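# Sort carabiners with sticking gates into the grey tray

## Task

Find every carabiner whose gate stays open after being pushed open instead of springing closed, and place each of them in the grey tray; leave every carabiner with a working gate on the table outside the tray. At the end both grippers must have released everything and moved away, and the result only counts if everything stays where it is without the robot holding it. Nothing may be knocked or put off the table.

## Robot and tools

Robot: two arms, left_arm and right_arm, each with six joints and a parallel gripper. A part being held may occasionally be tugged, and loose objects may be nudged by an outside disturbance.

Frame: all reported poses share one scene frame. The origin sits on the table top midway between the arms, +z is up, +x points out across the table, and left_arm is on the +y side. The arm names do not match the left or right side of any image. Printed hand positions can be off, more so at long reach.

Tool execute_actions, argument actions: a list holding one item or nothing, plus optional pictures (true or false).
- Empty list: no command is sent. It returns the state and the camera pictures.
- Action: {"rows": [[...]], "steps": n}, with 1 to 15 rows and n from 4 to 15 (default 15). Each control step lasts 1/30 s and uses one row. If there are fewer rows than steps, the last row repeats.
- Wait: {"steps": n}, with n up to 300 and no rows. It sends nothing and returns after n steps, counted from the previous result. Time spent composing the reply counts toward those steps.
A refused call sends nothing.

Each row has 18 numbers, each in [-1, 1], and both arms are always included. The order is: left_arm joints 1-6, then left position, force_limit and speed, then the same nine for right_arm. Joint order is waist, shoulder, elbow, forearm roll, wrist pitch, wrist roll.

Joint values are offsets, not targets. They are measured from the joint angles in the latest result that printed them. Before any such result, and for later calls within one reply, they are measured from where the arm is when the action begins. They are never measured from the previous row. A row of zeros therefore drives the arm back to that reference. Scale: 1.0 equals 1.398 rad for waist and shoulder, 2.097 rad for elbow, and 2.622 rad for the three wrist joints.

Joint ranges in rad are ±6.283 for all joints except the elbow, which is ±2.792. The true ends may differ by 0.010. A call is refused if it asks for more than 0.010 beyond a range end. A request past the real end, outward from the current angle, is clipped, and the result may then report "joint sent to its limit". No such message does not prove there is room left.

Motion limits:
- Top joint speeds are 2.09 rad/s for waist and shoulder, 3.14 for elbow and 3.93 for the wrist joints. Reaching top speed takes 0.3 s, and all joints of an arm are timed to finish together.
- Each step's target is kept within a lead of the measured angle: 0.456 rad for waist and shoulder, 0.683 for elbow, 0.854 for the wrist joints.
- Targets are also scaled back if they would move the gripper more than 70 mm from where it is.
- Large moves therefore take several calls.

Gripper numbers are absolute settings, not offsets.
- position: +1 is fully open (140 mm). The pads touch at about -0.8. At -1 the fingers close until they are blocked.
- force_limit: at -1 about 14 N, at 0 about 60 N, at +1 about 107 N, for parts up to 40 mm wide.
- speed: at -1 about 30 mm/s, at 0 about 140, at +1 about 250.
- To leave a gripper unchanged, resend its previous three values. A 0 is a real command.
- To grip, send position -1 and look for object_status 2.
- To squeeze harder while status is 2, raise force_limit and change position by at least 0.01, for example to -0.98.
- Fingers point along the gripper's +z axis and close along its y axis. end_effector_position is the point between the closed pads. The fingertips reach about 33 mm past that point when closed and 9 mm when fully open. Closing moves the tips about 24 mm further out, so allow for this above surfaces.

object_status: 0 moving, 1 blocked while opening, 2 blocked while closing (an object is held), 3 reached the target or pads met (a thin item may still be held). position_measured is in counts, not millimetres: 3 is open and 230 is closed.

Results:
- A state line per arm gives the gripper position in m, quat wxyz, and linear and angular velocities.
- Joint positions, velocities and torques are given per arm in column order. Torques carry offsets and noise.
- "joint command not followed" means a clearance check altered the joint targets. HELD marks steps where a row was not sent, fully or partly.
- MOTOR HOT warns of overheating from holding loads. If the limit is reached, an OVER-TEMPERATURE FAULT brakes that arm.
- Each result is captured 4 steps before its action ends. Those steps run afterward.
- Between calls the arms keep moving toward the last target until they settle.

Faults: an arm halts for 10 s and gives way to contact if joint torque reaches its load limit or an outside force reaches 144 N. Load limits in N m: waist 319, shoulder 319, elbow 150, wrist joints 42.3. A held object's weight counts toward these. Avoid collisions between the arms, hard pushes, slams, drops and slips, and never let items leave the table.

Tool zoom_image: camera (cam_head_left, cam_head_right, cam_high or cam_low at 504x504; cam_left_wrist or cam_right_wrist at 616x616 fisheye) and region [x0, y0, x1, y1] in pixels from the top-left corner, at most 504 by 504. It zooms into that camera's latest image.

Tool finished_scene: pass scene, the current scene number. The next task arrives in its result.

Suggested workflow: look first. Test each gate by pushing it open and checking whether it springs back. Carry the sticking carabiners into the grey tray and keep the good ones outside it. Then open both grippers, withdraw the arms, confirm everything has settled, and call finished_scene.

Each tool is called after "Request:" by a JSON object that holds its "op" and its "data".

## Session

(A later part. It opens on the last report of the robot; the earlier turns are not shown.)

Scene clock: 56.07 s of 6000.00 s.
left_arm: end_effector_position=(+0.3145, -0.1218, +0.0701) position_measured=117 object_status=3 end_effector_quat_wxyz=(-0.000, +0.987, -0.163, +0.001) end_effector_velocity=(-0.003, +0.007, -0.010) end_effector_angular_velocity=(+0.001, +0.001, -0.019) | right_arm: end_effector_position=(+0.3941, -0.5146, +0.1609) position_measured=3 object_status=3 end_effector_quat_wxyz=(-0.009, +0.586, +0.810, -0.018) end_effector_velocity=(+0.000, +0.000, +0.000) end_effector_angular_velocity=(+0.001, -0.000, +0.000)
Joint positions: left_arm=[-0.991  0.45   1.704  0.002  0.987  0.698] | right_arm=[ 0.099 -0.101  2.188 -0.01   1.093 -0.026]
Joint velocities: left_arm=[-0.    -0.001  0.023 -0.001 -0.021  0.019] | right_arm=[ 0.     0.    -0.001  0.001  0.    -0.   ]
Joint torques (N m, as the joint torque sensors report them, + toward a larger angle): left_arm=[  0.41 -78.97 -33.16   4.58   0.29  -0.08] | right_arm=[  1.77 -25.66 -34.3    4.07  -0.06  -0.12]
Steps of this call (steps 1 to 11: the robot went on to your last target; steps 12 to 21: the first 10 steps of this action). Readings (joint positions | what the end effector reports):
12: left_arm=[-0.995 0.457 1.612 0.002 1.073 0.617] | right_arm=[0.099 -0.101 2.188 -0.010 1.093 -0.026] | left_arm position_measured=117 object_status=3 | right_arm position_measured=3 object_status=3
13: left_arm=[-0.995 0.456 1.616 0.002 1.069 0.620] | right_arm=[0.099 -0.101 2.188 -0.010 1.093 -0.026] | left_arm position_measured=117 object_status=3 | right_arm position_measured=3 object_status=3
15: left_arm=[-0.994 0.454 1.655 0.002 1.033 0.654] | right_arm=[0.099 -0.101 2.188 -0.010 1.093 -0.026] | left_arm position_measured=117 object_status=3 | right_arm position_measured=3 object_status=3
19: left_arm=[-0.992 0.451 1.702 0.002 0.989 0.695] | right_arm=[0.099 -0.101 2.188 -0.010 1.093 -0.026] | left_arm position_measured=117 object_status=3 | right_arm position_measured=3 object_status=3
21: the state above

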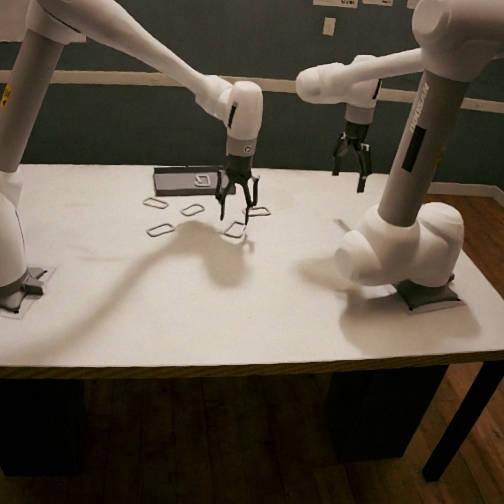

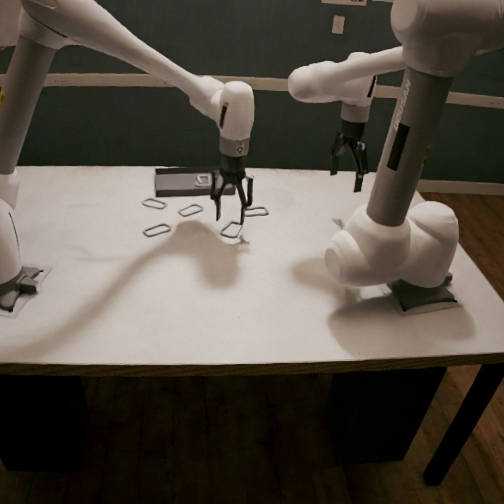

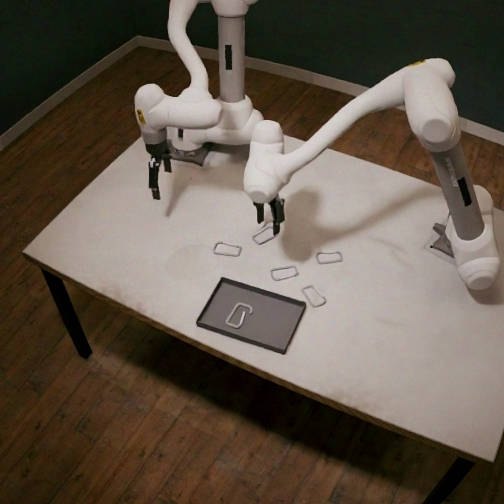

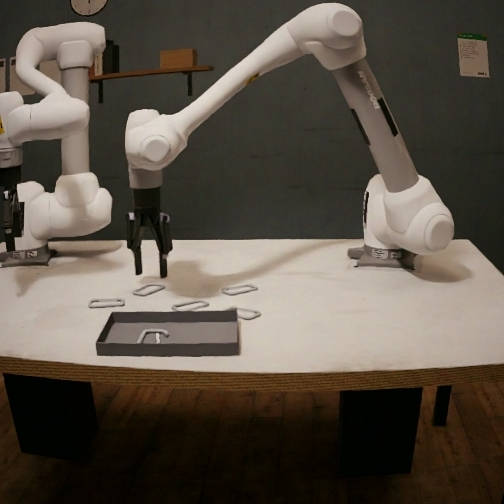

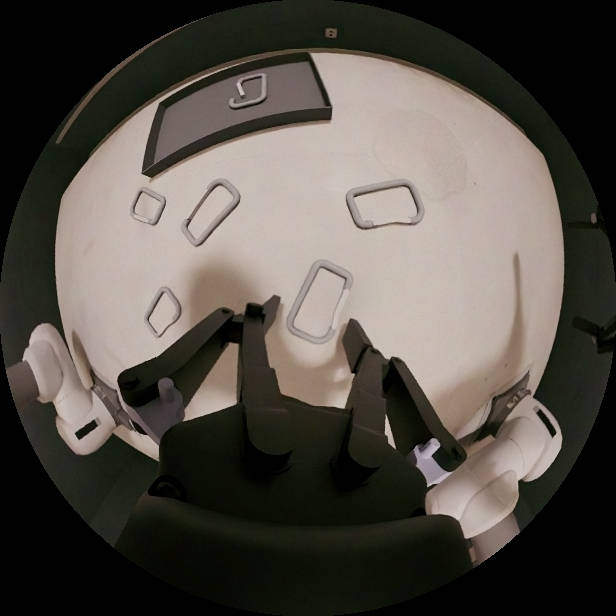

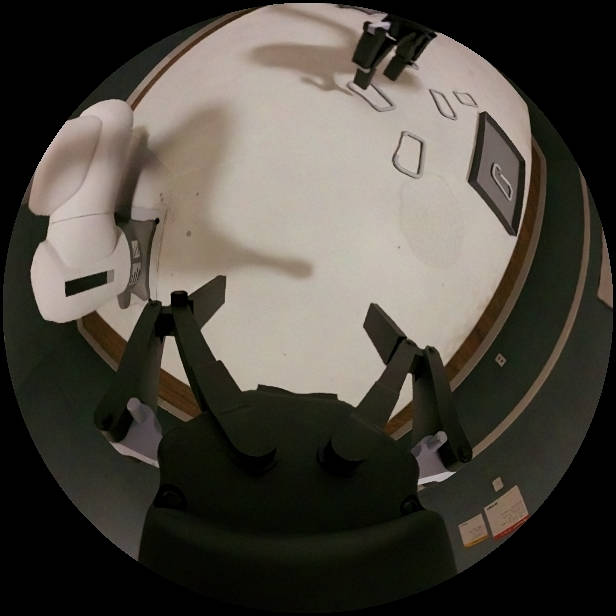

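Request:
{"op": "execute_actions", "data": {"actions": [{"rows":[[0,0.021,0.011,0,-0.02,0,0.1,0,0,0,0,0,0,0,0,1,0,0],[0,0.021,0.011,0,-0.02,0,0.1,0,0,0,0,0,0,0,0,1,0,0],[0,0.021,0.011,0,-0.02,0,0.1,0,0,0,0,0,0,0,0,1,0,0],[0,0.021,0.011,0,-0.02,0,0.1,0,0,0,0,0,0,0,0,1,0,0],[0,0.021,0.011,0,-0.02,0,0.1,0,0,0,0,0,0,0,0,1,0,0],[0,0.021,0.011,0,-0.02,0,0.1,0,0,0,0,0,0,0,0,1,0,0],[0,0.021,0.011,0,-0.02,0,0.1,0,0,0,0,0,0,0,0,1,0,0],[0,0.021,0.011,0,-0.02,0,-0.35,-0.3,0,0,0,0,0,0,0,1,0,0]],"steps":15}], "pictures": false}}

Request:
{"op": "execute_actions", "data": {"actions": [{"steps":8}], "pictures": true}}

Request:
{"op": "zoom_image", "data": {"camera": "cam_left_wrist", "region": [220,220,420,400]}}

Scene clock: 56.77 s of 6000.00 s.
left_arm: end_effector_position=(+0.3144, -0.1213, +0.0383) position_measured=134 object_status=0 end_effector_quat_wxyz=(-0.000, +0.987, -0.163, +0.001) end_effector_velocity=(-0.001, -0.001, -0.003) end_effector_angular_velocity=(-0.000, -0.000, -0.000) | right_arm: end_effector_position=(+0.3941, -0.5146, +0.1609) position_measured=3 object_status=3 end_effector_quat_wxyz=(-0.009, +0.586, +0.810, -0.018) end_effector_velocity=(-0.000, -0.000, +0.000) end_effector_angular_velocity=(-0.000, -0.001, +0.001)
Joint positions: left_arm=[-0.991  0.479  1.727  0.002  0.935  0.698] | right_arm=[ 0.099 -0.101  2.188 -0.01   1.093 -0.026]
Joint velocities: left_arm=[-0.002  0.002  0.002  0.    -0.005 -0.002] | right_arm=[ 0.    -0.001  0.    -0.001  0.    -0.   ]
Joint torques (N m, as the joint torque sensors report them, + toward a larger angle): left_arm=[ -0.23 -81.56 -31.58   4.37   0.36  -0.03] | right_arm=[  4.6  -26.82 -35.14   3.55  -0.31  -0.42]
Steps of this call (steps 1 to 4: the last 4 steps of your previous action; steps 5 to 10: the robot went on to your last target; steps 11 to 21: the first 11 steps of this action). Readings (joint positions | what the end effector reports):
11: left_arm=[-0.991 0.450 1.706 0.002 0.985 0.699] | right_arm=[0.099 -0.101 2.188 -0.010 1.093 -0.026] | left_arm position_measured=117 object_status=3 | right_arm position_measured=3 object_status=3
12: left_arm=[-0.991 0.453 1.708 0.002 0.979 0.699] | right_arm=[0.099 -0.101 2.188 -0.010 1.093 -0.026] | left_arm position_measured=117 object_status=3 | right_arm position_measured=3 object_status=3
14: left_arm=[-0.991 0.469 1.720 0.002 0.952 0.699] | right_arm=[0.099 -0.101 2.188 -0.010 1.093 -0.026] | left_arm position_measured=117 object_status=3 | right_arm position_measured=3 object_status=3
18: left_arm=[-0.991 0.478 1.726 0.002 0.936 0.698] | right_arm=[0.099 -0.101 2.188 -0.010 1.093 -0.026] | left_arm position_measured=117 object_status=0 | right_arm position_measured=3 object_status=3
21: the state above

Scene clock: 57.03 s of 6000.00 s.
left_arm: end_effector_position=(+0.3143, -0.1212, +0.0378) position_measured=173 object_status=0 end_effector_quat_wxyz=(-0.000, +0.987, -0.163, +0.001) end_effector_velocity=(+0.001, +0.000, -0.001) end_effector_angular_velocity=(+0.001, +0.001, +0.003) | right_arm: end_effector_position=(+0.3941, -0.5146, +0.1609) position_measured=3 object_status=3 end_effector_quat_wxyz=(-0.009, +0.586, +0.810, -0.018) end_effector_velocity=(-0.000, -0.000, +0.000) end_effector_angular_velocity=(-0.000, -0.001, +0.001)
Joint positions: left_arm=[-0.991  0.48   1.727  0.002  0.934  0.698] | right_arm=[ 0.099 -0.101  2.188 -0.01   1.093 -0.026]
Joint velocities: left_arm=[ 0.001  0.002  0.    -0.001 -0.    -0.001] | right_arm=[ 0.    -0.001  0.    -0.     0.    -0.001]
Joint torques (N m, as the joint torque sensors report them, + toward a larger angle): left_arm=[ -0.94 -78.9  -31.72   4.29   0.18   0.1 ] | right_arm=[  3.57 -25.23 -34.58   3.71   0.08  -0.53]
Kept back: nothing.
Steps of this call (steps 1 to 4: the last 4 steps of your previous action; steps 5 to 8: the robot went on to your last target). Readings (joint positions | what the end effector reports):
1: left_arm=[-0.991 0.479 1.727 0.002 0.935 0.698] | right_arm=[0.099 -0.101 2.188 -0.010 1.093 -0.026] | left_arm position_measured=142 object_status=0 | right_arm position_measured=3 object_status=3
2: left_arm=[-0.991 0.479 1.727 0.002 0.935 0.698] | right_arm=[0.099 -0.101 2.188 -0.010 1.093 -0.026] | left_arm position_measured=150 object_status=0 | right_arm position_measured=3 object_status=3
4: left_arm=[-0.991 0.480 1.727 0.002 0.934 0.698] | right_arm=[0.099 -0.101 2.188 -0.010 1.093 -0.026] | left_arm position_measured=165 object_status=0 | right_arm position_measured=3 object_status=3
8: the state above

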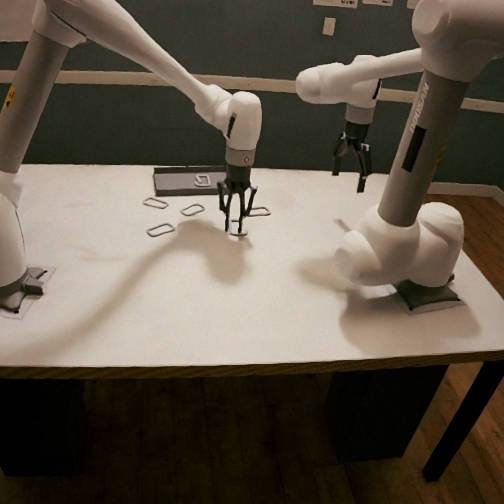

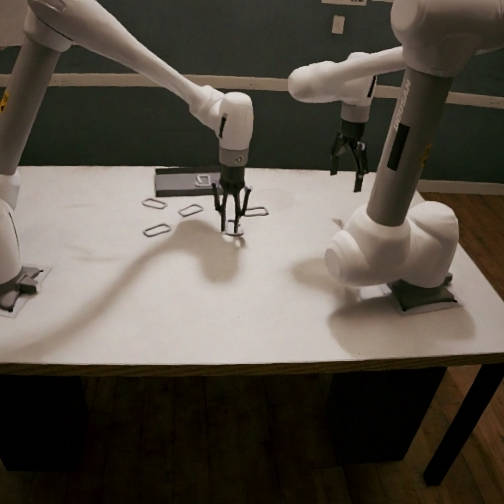

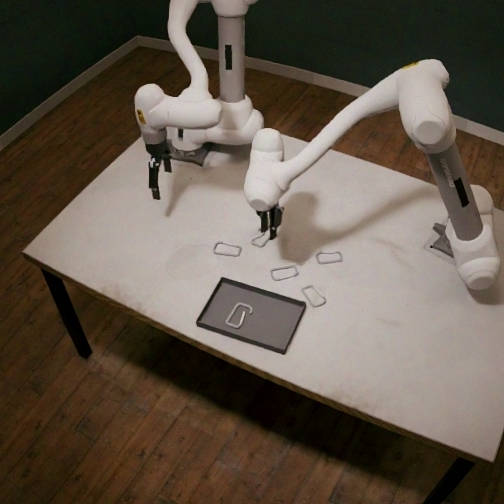

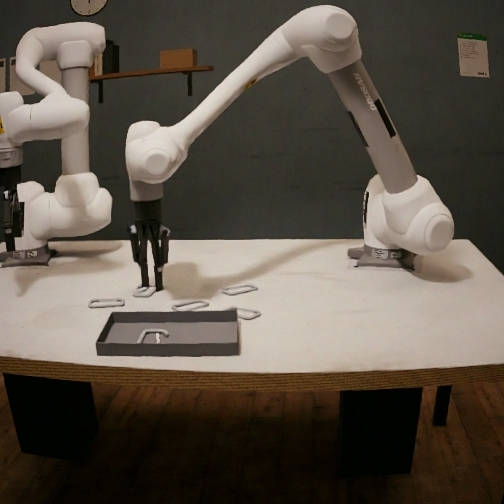

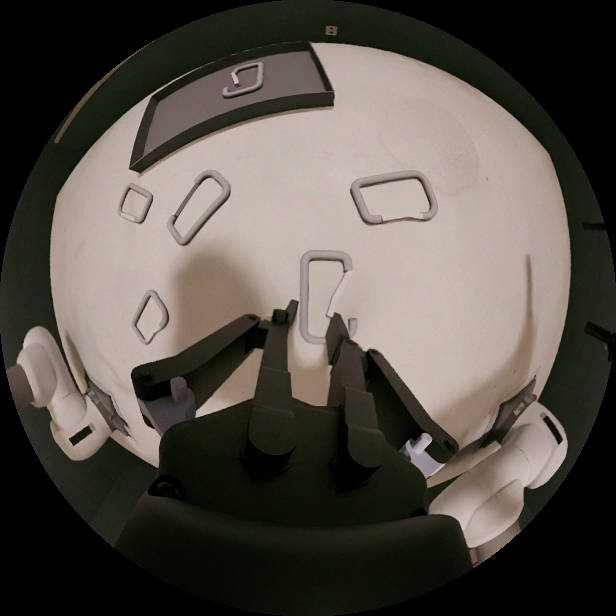

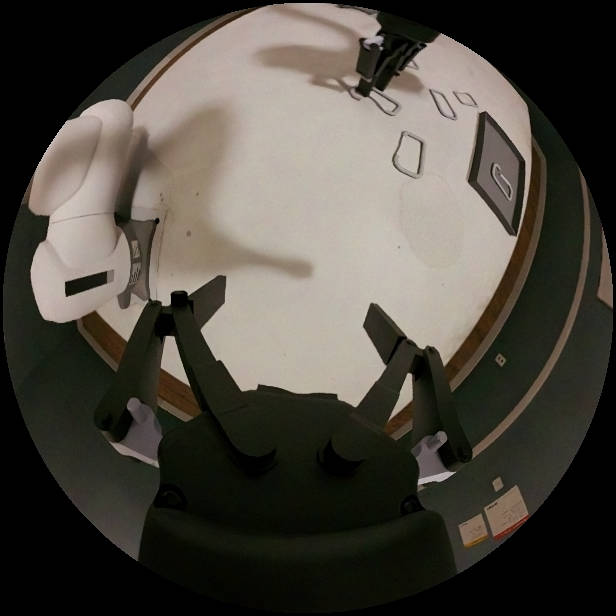

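Region (220, 220, 420, 400) of cam_left_wrist's 616x616 image, scaled by 2.520, with more detail than that image has; it fills the top 454 rows of this view, and the rest is white.

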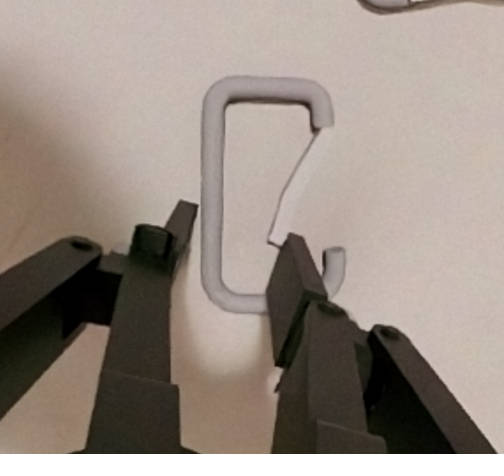

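Request:
{"op": "execute_actions", "data": {"actions": [{"rows":[[0,-0.012,-0.006,0,0.011,0,-0.3,-0.3,-0.6,0,0,0,0,0,0,1,0,0]],"steps":12}], "pictures": true}}

Request:
{"op": "zoom_image", "data": {"camera": "cam_left_wrist", "region": [220,220,420,400]}}

Scene clock: 57.70 s of 6000.00 s.
left_arm: end_effector_position=(+0.3145, -0.1217, +0.0551) position_measured=167 object_status=0 end_effector_quat_wxyz=(+0.000, +0.987, -0.163, +0.001) end_effector_velocity=(-0.001, -0.000, +0.010) end_effector_angular_velocity=(+0.001, +0.000, -0.004) | right_arm: end_effector_position=(+0.3941, -0.5146, +0.1609) position_measured=3 object_status=3 end_effector_quat_wxyz=(-0.009, +0.586, +0.810, -0.018) end_effector_velocity=(-0.000, -0.000, +0.001) end_effector_angular_velocity=(+0.000, -0.002, -0.000)
Joint positions: left_arm=[-0.992  0.464  1.715  0.002  0.961  0.698] | right_arm=[ 0.099 -0.101  2.188 -0.01   1.093 -0.026]
Joint velocities: left_arm=[-0.002 -0.009 -0.007  0.     0.018  0.002] | right_arm=[ 0.    -0.003  0.001 -0.     0.     0.001]
Joint torques (N m, as the joint torque sensors report them, + toward a larger angle): left_arm=[ -0.35 -77.81 -31.66   4.33   0.14   0.01] | right_arm=[  2.21 -25.17 -34.69   3.81   0.03  -0.27]
Steps of this call (steps 1 to 12: the robot went on to your last target; steps 13 to 20: the first 8 steps of this action). Readings (joint positions | what the end effector reports):
13: left_arm=[-0.991 0.480 1.727 0.002 0.934 0.698] | right_arm=[0.099 -0.101 2.188 -0.010 1.093 -0.026] | left_arm position_measured=173 object_status=0 | right_arm position_measured=3 object_status=3
14: left_arm=[-0.991 0.477 1.725 0.002 0.938 0.698] | right_arm=[0.099 -0.101 2.188 -0.010 1.093 -0.026] | left_arm position_measured=172 object_status=0 | right_arm position_measured=3 object_status=3
16: left_arm=[-0.992 0.468 1.718 0.002 0.953 0.698] | right_arm=[0.099 -0.101 2.188 -0.010 1.093 -0.026] | left_arm position_measured=167 object_status=0 | right_arm position_measured=3 object_status=3
20: the state above

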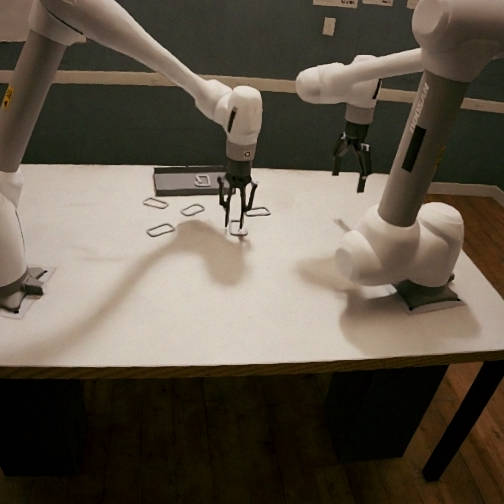

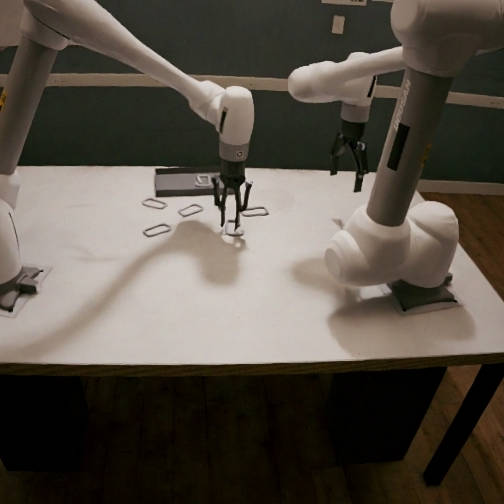

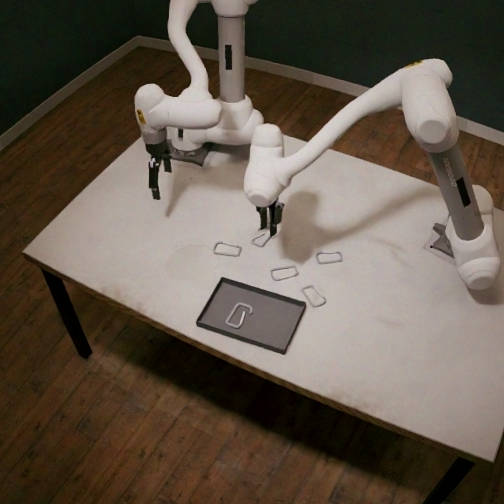

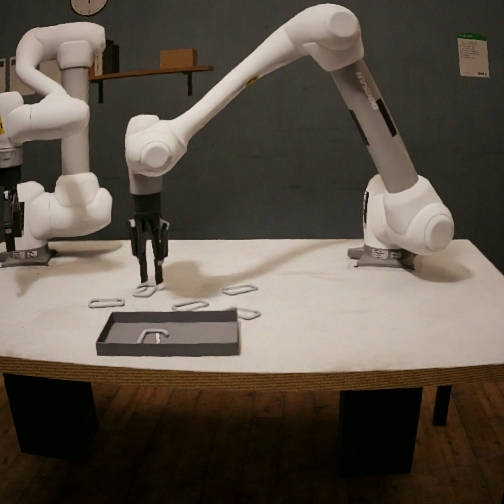

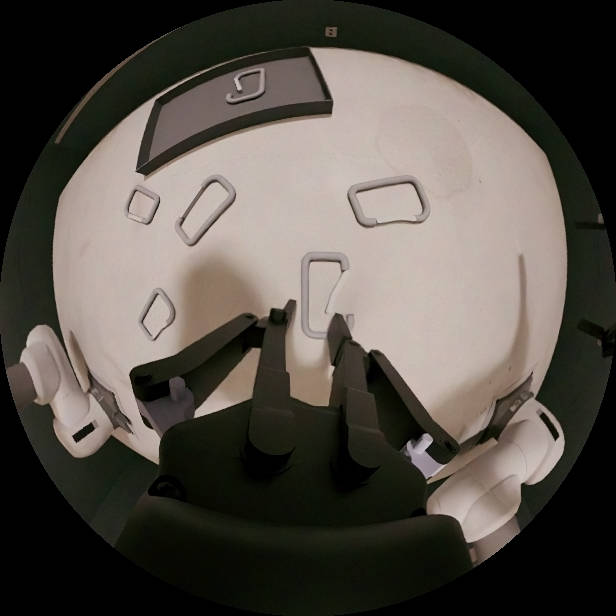

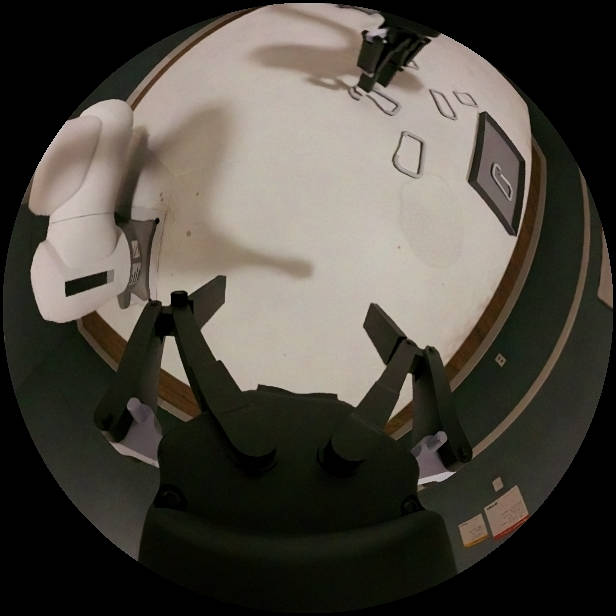

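Region (220, 220, 420, 400) of cam_left_wrist's 616x616 image, scaled by 2.520, with more detail than that image has; it fills the top 454 rows of this view, and the rest is white.

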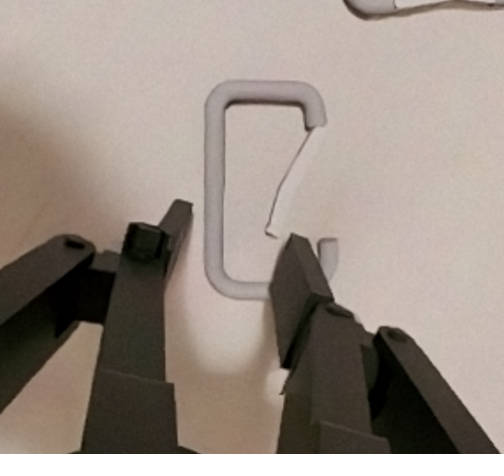

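Request:
{"op": "execute_actions", "data": {"actions": [{"rows":[[0,-0.004,-0.002,0,0.004,0,-0.45,0,-0.3,0,0,0,0,0,0,1,0,0],[0,-0.004,-0.002,0,0.004,0,-0.45,0,-0.3,0,0,0,0,0,0,1,0,0],[0,-0.004,-0.002,0,0.004,0,-0.45,0,-0.3,0,0,0,0,0,0,1,0,0],[0.0433,0.0083,-0.0135,0,0.007,-0.0715,-0.45,0,-0.3,0,0,0,0,0,0,1,0,0]],"steps":15}], "pictures": true}}

Request:
{"op": "zoom_image", "data": {"camera": "cam_left_wrist", "region": [220,220,420,400]}}

Scene clock: 58.43 s of 6000.00 s.
left_arm: end_effector_position=(+0.3569, -0.1130, +0.0596) position_measured=186 object_status=0 end_effector_quat_wxyz=(-0.001, +0.999, -0.047, +0.001) end_effector_velocity=(+0.068, +0.016, -0.002) end_effector_angular_velocity=(+0.003, +0.001, +0.377) | right_arm: end_effector_position=(+0.3941, -0.5146, +0.1609) position_measured=3 object_status=3 end_effector_quat_wxyz=(-0.009, +0.586, +0.810, -0.018) end_effector_velocity=(-0.000, -0.000, -0.001) end_effector_angular_velocity=(-0.001, +0.002, +0.001)
Joint positions: left_arm=[-0.934  0.474  1.689  0.002  0.979  0.521] | right_arm=[ 0.099 -0.101  2.188 -0.01   1.093 -0.026]
Joint velocities: left_arm=[ 0.091  0.026 -0.037  0.     0.014 -0.286] | right_arm=[ 0.     0.002  0.    -0.    -0.    -0.   ]
Joint torques (N m, as the joint torque sensors report them, + toward a larger angle): left_arm=[-15.84 -86.44 -31.83   4.12   0.01  -0.2 ] | right_arm=[  3.03 -26.08 -33.98   3.73  -0.01  -0.54]
Steps of this call (steps 1 to 4: the last 4 steps of your previous action; steps 5 to 11: the robot went on to your last target; steps 12 to 22: the first 11 steps of this action). Readings (joint positions | what the end effector reports):
12: left_arm=[-0.992 0.463 1.715 0.002 0.963 0.698] | right_arm=[0.099 -0.101 2.188 -0.010 1.093 -0.026] | left_arm position_measured=167 object_status=0 | right_arm position_measured=3 object_status=3
13: left_arm=[-0.992 0.462 1.714 0.002 0.965 0.698] | right_arm=[0.099 -0.101 2.188 -0.010 1.093 -0.026] | left_arm position_measured=169 object_status=0 | right_arm position_measured=3 object_status=3
15: left_arm=[-0.991 0.459 1.712 0.002 0.969 0.697] | right_arm=[0.099 -0.101 2.188 -0.010 1.093 -0.026] | left_arm position_measured=181 object_status=0 | right_arm position_measured=3 object_status=3
19: left_arm=[-0.958 0.468 1.698 0.002 0.976 0.594] | right_arm=[0.099 -0.101 2.188 -0.010 1.093 -0.026] | left_arm position_measured=186 object_status=0 | right_arm position_measured=3 object_status=3
22: the state above

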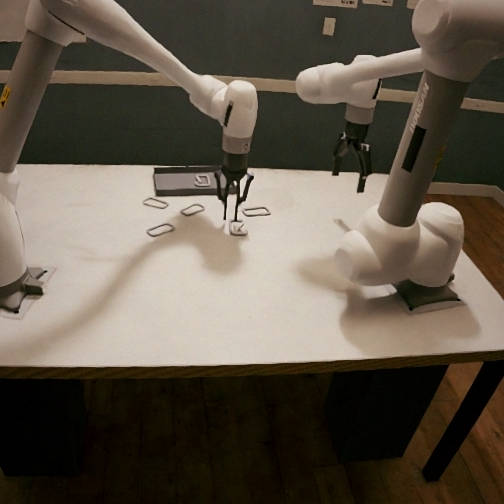

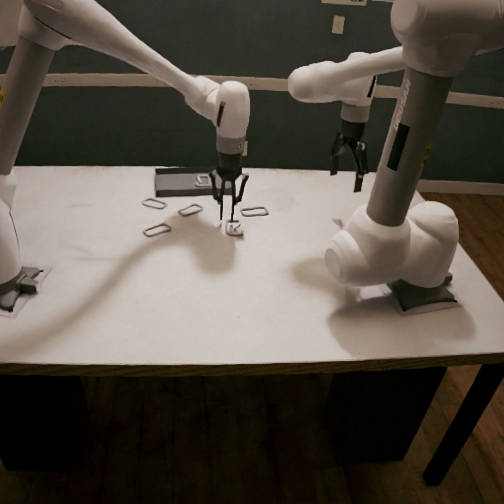

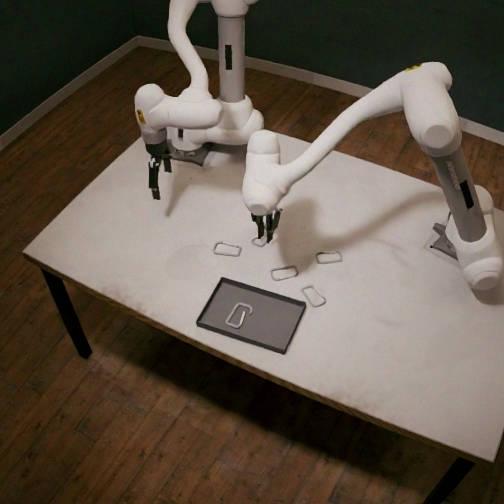

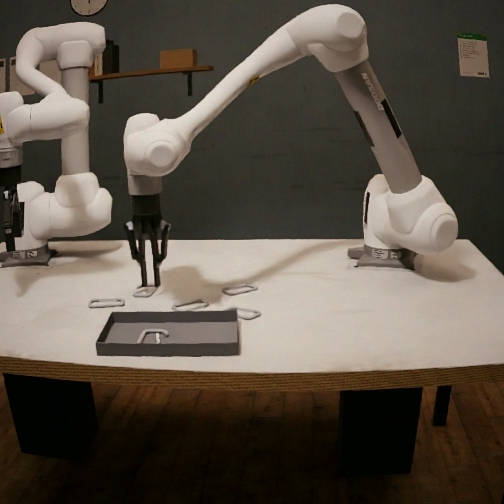

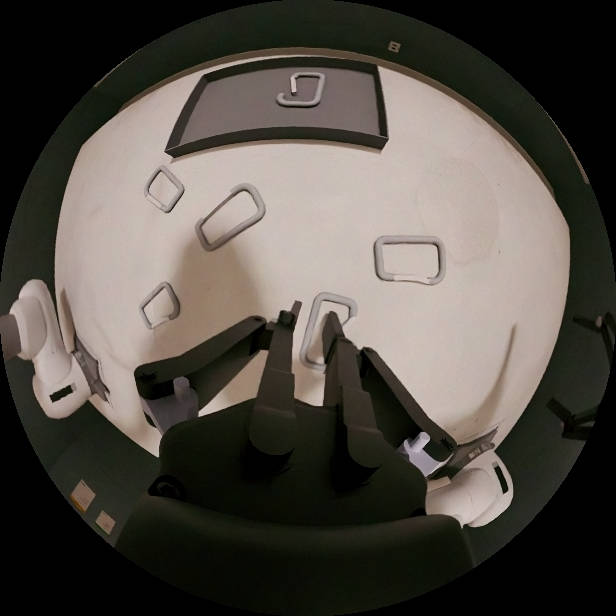

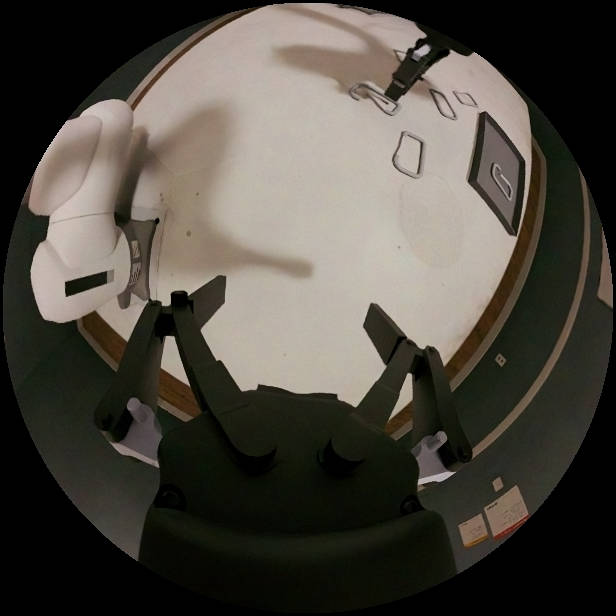

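Region (220, 220, 420, 400) of cam_left_wrist's 616x616 image, scaled by 2.520, with more detail than that image has; it fills the top 454 rows of this view, and the rest is white.

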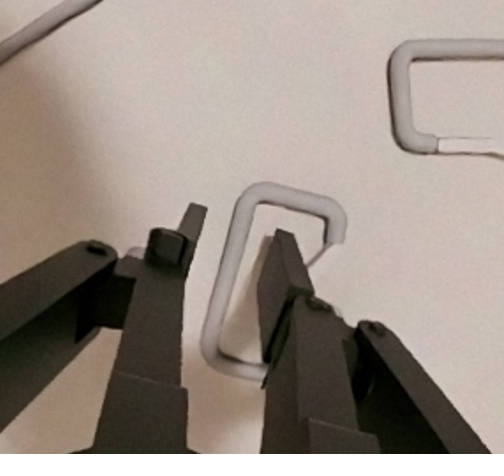

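Request:
{"op": "execute_actions", "data": {"actions": []}}

Scene clock: 59.10 s of 6000.00 s.
left_arm: end_effector_position=(+0.3593, -0.1125, +0.0596) position_measured=186 object_status=3 end_effector_quat_wxyz=(-0.001, +0.999, -0.040, +0.001) end_effector_velocity=(+0.003, +0.001, +0.001) end_effector_angular_velocity=(-0.000, -0.001, +0.002) | right_arm: end_effector_position=(+0.3941, -0.5146, +0.1609) position_measured=3 object_status=3 end_effector_quat_wxyz=(-0.009, +0.586, +0.810, -0.018) end_effector_velocity=(+0.001, +0.000, -0.000) end_effector_angular_velocity=(-0.000, -0.000, -0.001)
Joint positions: left_arm=[-0.931  0.475  1.687  0.002  0.98   0.51 ] | right_arm=[ 0.099 -0.101  2.188 -0.01   1.093 -0.026]
Joint velocities: left_arm=[ 0.004 -0.001  0.     0.001  0.     0.001] | right_arm=[ 0.     0.001 -0.001  0.    -0.001  0.001]
Joint torques (N m, as the joint torque sensors report them, + toward a larger angle): left_arm=[  0.04 -81.78 -33.     4.51   0.15   0.1 ] | right_arm=[  2.55 -26.08 -34.49   4.14   0.18  -0.15]
Kept back: nothing.
Steps of this call (steps 1 to 4: the last 4 steps of your previous action; steps 5 to 20: the robot went on to your last target). Readings (joint positions | what the end effector reports):
1: left_arm=[-0.932 0.475 1.688 0.002 0.980 0.515] | right_arm=[0.099 -0.101 2.188 -0.010 1.093 -0.026] | left_arm position_measured=186 object_status=0 | right_arm position_measured=3 object_status=3
2: left_arm=[-0.932 0.475 1.687 0.002 0.980 0.513] | right_arm=[0.099 -0.101 2.188 -0.010 1.093 -0.026] | left_arm position_measured=186 object_status=0 | right_arm position_measured=3 object_status=3
4: left_arm=[-0.931 0.475 1.687 0.002 0.980 0.511] | right_arm=[0.099 -0.101 2.188 -0.010 1.093 -0.026] | left_arm position_measured=186 object_status=3 | right_arm position_measured=3 object_status=3
8: left_arm=[-0.931 0.475 1.687 0.002 0.980 0.510] | right_arm=[0.099 -0.101 2.188 -0.010 1.093 -0.026] | left_arm position_measured=186 object_status=3 | right_arm position_measured=3 object_status=3
20: the state above

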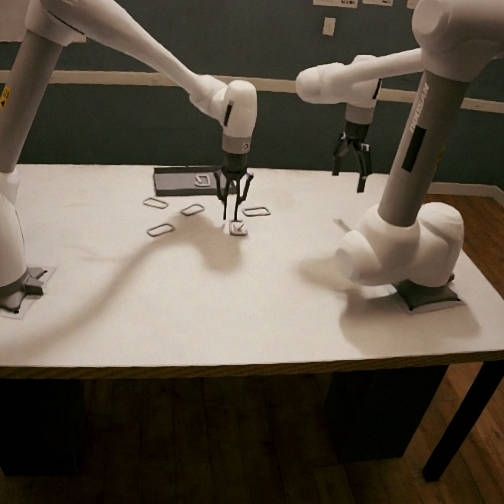

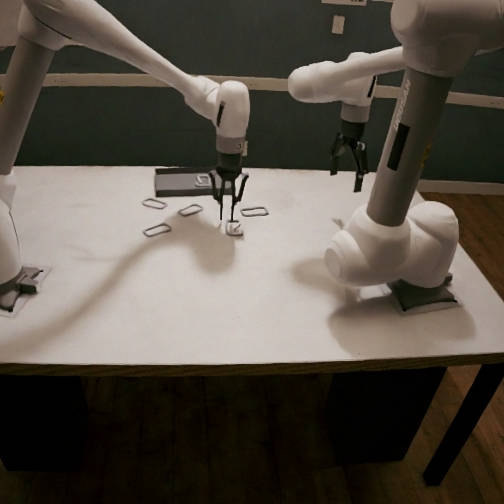

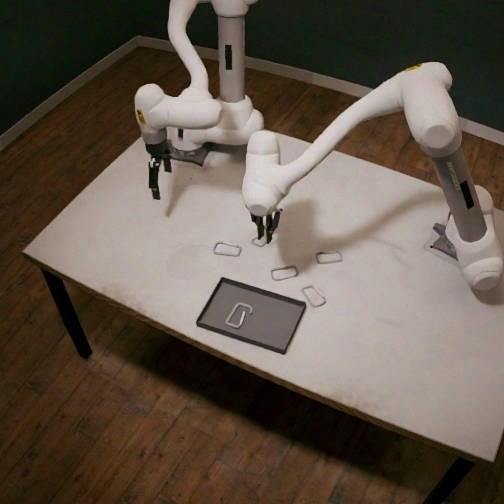

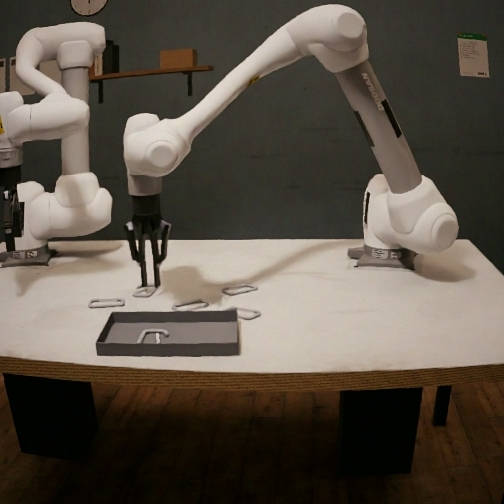

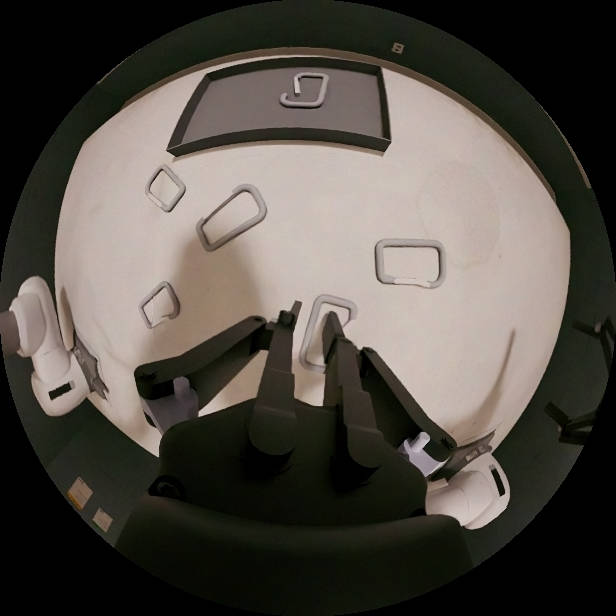

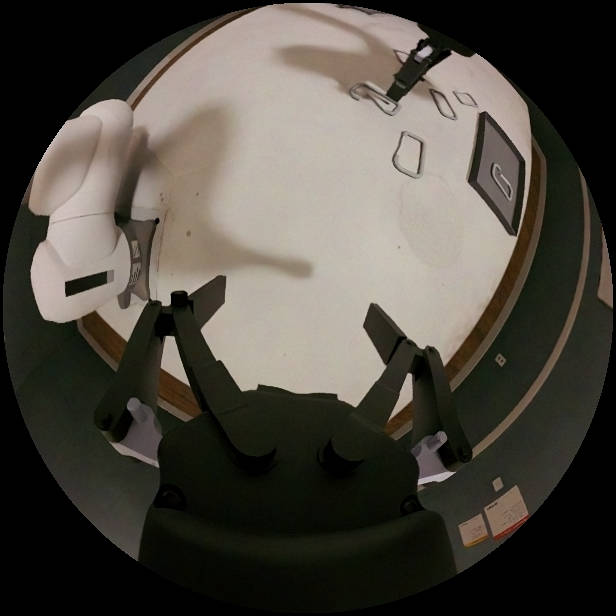

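Request:
{"op": "execute_actions", "data": {"actions": [{"rows":[[0,0.0142,0.0068,0,-0.013,0,-0.45,0,-0.3,0,0,0,0,0,0,1,0,0],[0,0.0142,0.0068,0,-0.013,0,-0.45,0,-0.3,0,0,0,0,0,0,1,0,0],[0,0.0142,0.0068,0,-0.013,0,-0.45,0,-0.3,0,0,0,0,0,0,1,0,0],[0,0.0142,0.0068,0,-0.013,0,-0.45,0,-0.3,0,0,0,0,0,0,1,0,0],[0,0.0142,0.0068,0,-0.013,0,-0.45,0,-0.3,0,0,0,0,0,0,1,0,0],[0,0.0142,0.0068,0,-0.013,0,-0.45,0,-0.3,0,0,0,0,0,0,1,0,0],[0,0.0142,0.0068,0,-0.013,0,-0.45,0,-0.3,0,0,0,0,0,0,1,0,0],[0,0.0142,0.0068,0,-0.013,0,-1,0,-0.3,0,0,0,0,0,0,1,0,0]],"steps":15}]}}

Request:
{"op": "execute_actions", "data": {"actions": [{"steps":6}], "pictures": true}}

Scene clock: 59.63 s of 6000.00 s.
left_arm: end_effector_position=(+0.3593, -0.1124, +0.0384) position_measured=199 object_status=0 end_effector_quat_wxyz=(-0.001, +0.999, -0.040, +0.001) end_effector_velocity=(+0.000, +0.000, -0.004) end_effector_angular_velocity=(+0.001, +0.001, +0.001) | right_arm: end_effector_position=(+0.3941, -0.5146, +0.1609) position_measured=3 object_status=3 end_effector_quat_wxyz=(-0.009, +0.586, +0.810, -0.018) end_effector_velocity=(+0.000, -0.000, +0.000) end_effector_angular_velocity=(-0.000, -0.001, -0.000)
Joint positions: left_arm=[-0.931  0.495  1.701  0.002  0.946  0.51 ] | right_arm=[ 0.099 -0.101  2.188 -0.01   1.093 -0.026]
Joint velocities: left_arm=[ 0.     0.005  0.002 -0.    -0.005 -0.   ] | right_arm=[-0.001 -0.001 -0.    -0.001 -0.     0.   ]
Joint torques (N m, as the joint torque sensors report them, + toward a larger angle): left_arm=[ -0.01 -83.9  -32.16   4.34   0.11   0.07] | right_arm=[  2.08 -26.2  -35.23   3.94  -0.08  -0.49]
Steps of this call (steps 1 to 5: the robot went on to your last target; steps 6 to 16: the first 11 steps of this action). Readings (joint positions | what the end effector reports):
6: left_arm=[-0.931 0.475 1.687 0.002 0.980 0.510] | right_arm=[0.099 -0.101 2.188 -0.010 1.093 -0.026] | left_arm position_measured=186 object_status=3 | right_arm position_measured=3 object_status=3
7: left_arm=[-0.931 0.478 1.689 0.002 0.976 0.510] | right_arm=[0.099 -0.101 2.188 -0.010 1.093 -0.026] | left_arm position_measured=186 object_status=3 | right_arm position_measured=3 object_status=3
9: left_arm=[-0.931 0.489 1.697 0.002 0.957 0.510] | right_arm=[0.099 -0.101 2.188 -0.010 1.093 -0.026] | left_arm position_measured=186 object_status=3 | right_arm position_measured=3 object_status=3
13: left_arm=[-0.931 0.494 1.701 0.002 0.947 0.510] | right_arm=[0.099 -0.101 2.188 -0.010 1.093 -0.026] | left_arm position_measured=186 object_status=0 | right_arm position_measured=3 object_status=3
16: the state above

Scene clock: 59.83 s of 6000.00 s.
left_arm: end_effector_position=(+0.3594, -0.1125, +0.0383) position_measured=222 object_status=0 end_effector_quat_wxyz=(-0.001, +0.999, -0.040, +0.001) end_effector_velocity=(+0.001, +0.000, +0.001) end_effector_angular_velocity=(-0.001, -0.001, +0.002) | right_arm: end_effector_position=(+0.3941, -0.5146, +0.1609) position_measured=3 object_status=3 end_effector_quat_wxyz=(-0.009, +0.586, +0.810, -0.018) end_effector_velocity=(+0.000, -0.000, -0.000) end_effector_angular_velocity=(-0.001, +0.000, -0.001)
Joint positions: left_arm=[-0.931  0.495  1.701  0.002  0.946  0.51 ] | right_arm=[ 0.099 -0.101  2.188 -0.01   1.093 -0.026]
Joint velocities: left_arm=[ 0.001 -0.001 -0.     0.    -0.001 -0.001] | right_arm=[-0.     0.     0.    -0.001 -0.     0.001]
Joint torques (N m, as the joint torque sensors report them, + toward a larger angle): left_arm=[ -0.2  -72.37 -27.47   4.27  -0.46   0.01] | right_arm=[  4.9  -24.59 -34.76   3.94  -0.15  -0.21]
Kept back: nothing.
Steps of this call (steps 1 to 4: the last 4 steps of your previous action; steps 5 to 6: the robot went on to your last target). Readings (joint positions | what the end effector reports):
1: left_arm=[-0.931 0.495 1.701 0.002 0.946 0.510] | right_arm=[0.099 -0.101 2.188 -0.010 1.093 -0.026] | left_arm position_measured=205 object_status=0 | right_arm position_measured=3 object_status=3
2: left_arm=[-0.931 0.495 1.701 0.002 0.946 0.510] | right_arm=[0.099 -0.101 2.188 -0.010 1.093 -0.026] | left_arm position_measured=211 object_status=0 | right_arm position_measured=3 object_status=3
4: left_arm=[-0.931 0.495 1.701 0.002 0.946 0.510] | right_arm=[0.099 -0.101 2.188 -0.010 1.093 -0.026] | left_arm position_measured=222 object_status=0 | right_arm position_measured=3 object_status=3
6: the state above

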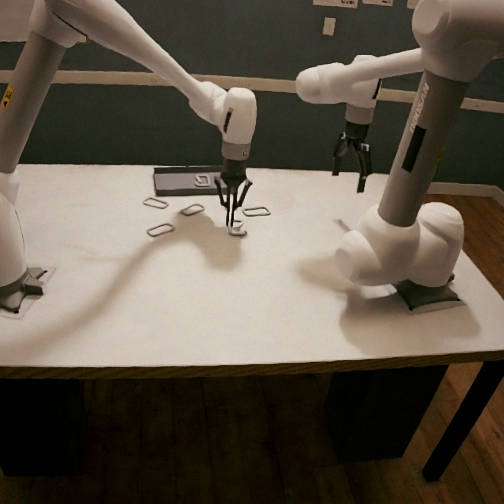

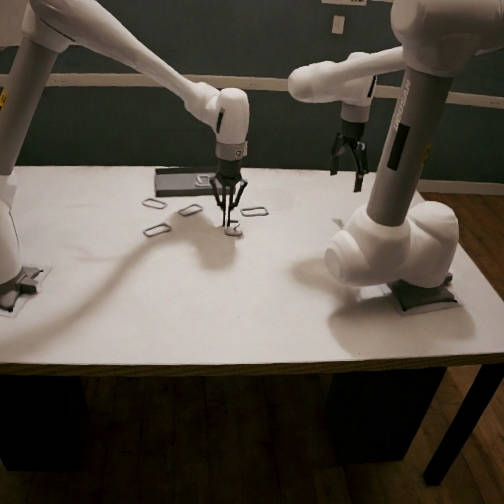

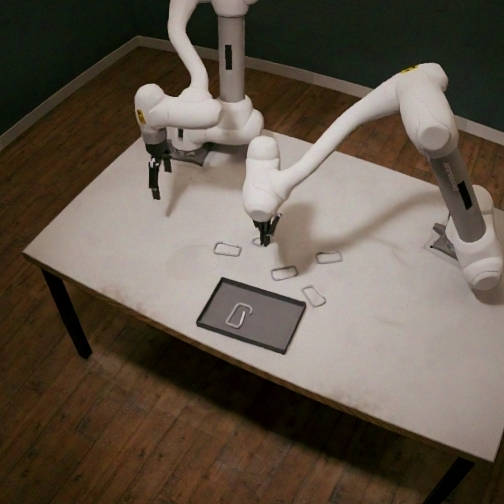

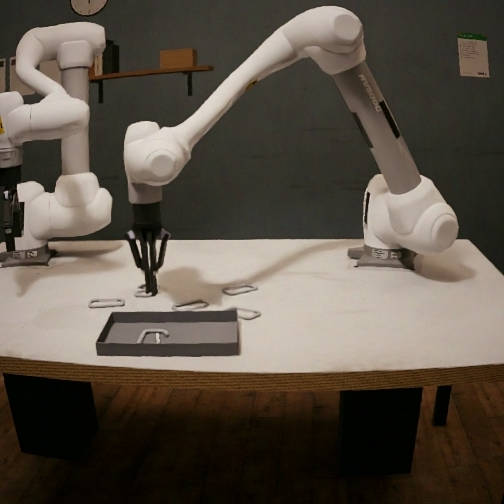

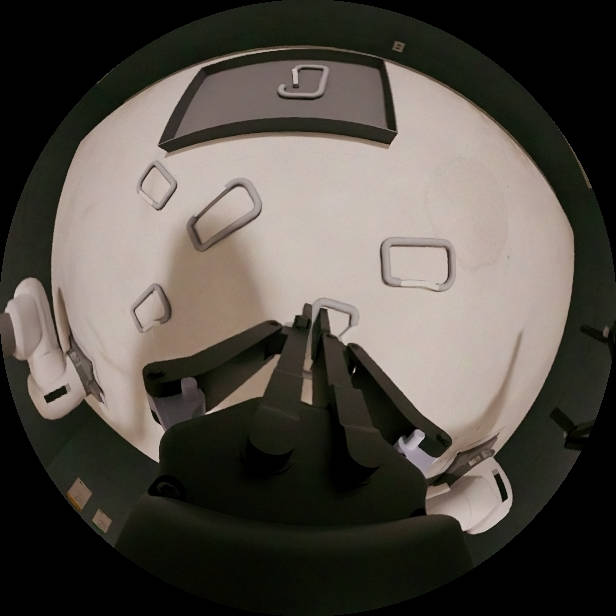

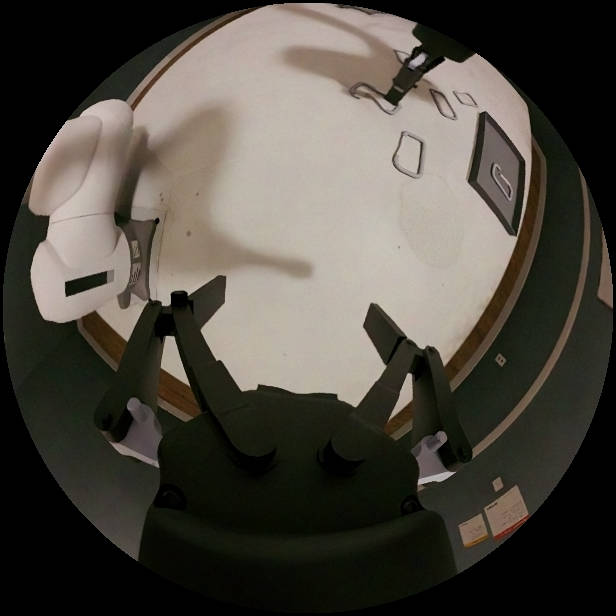

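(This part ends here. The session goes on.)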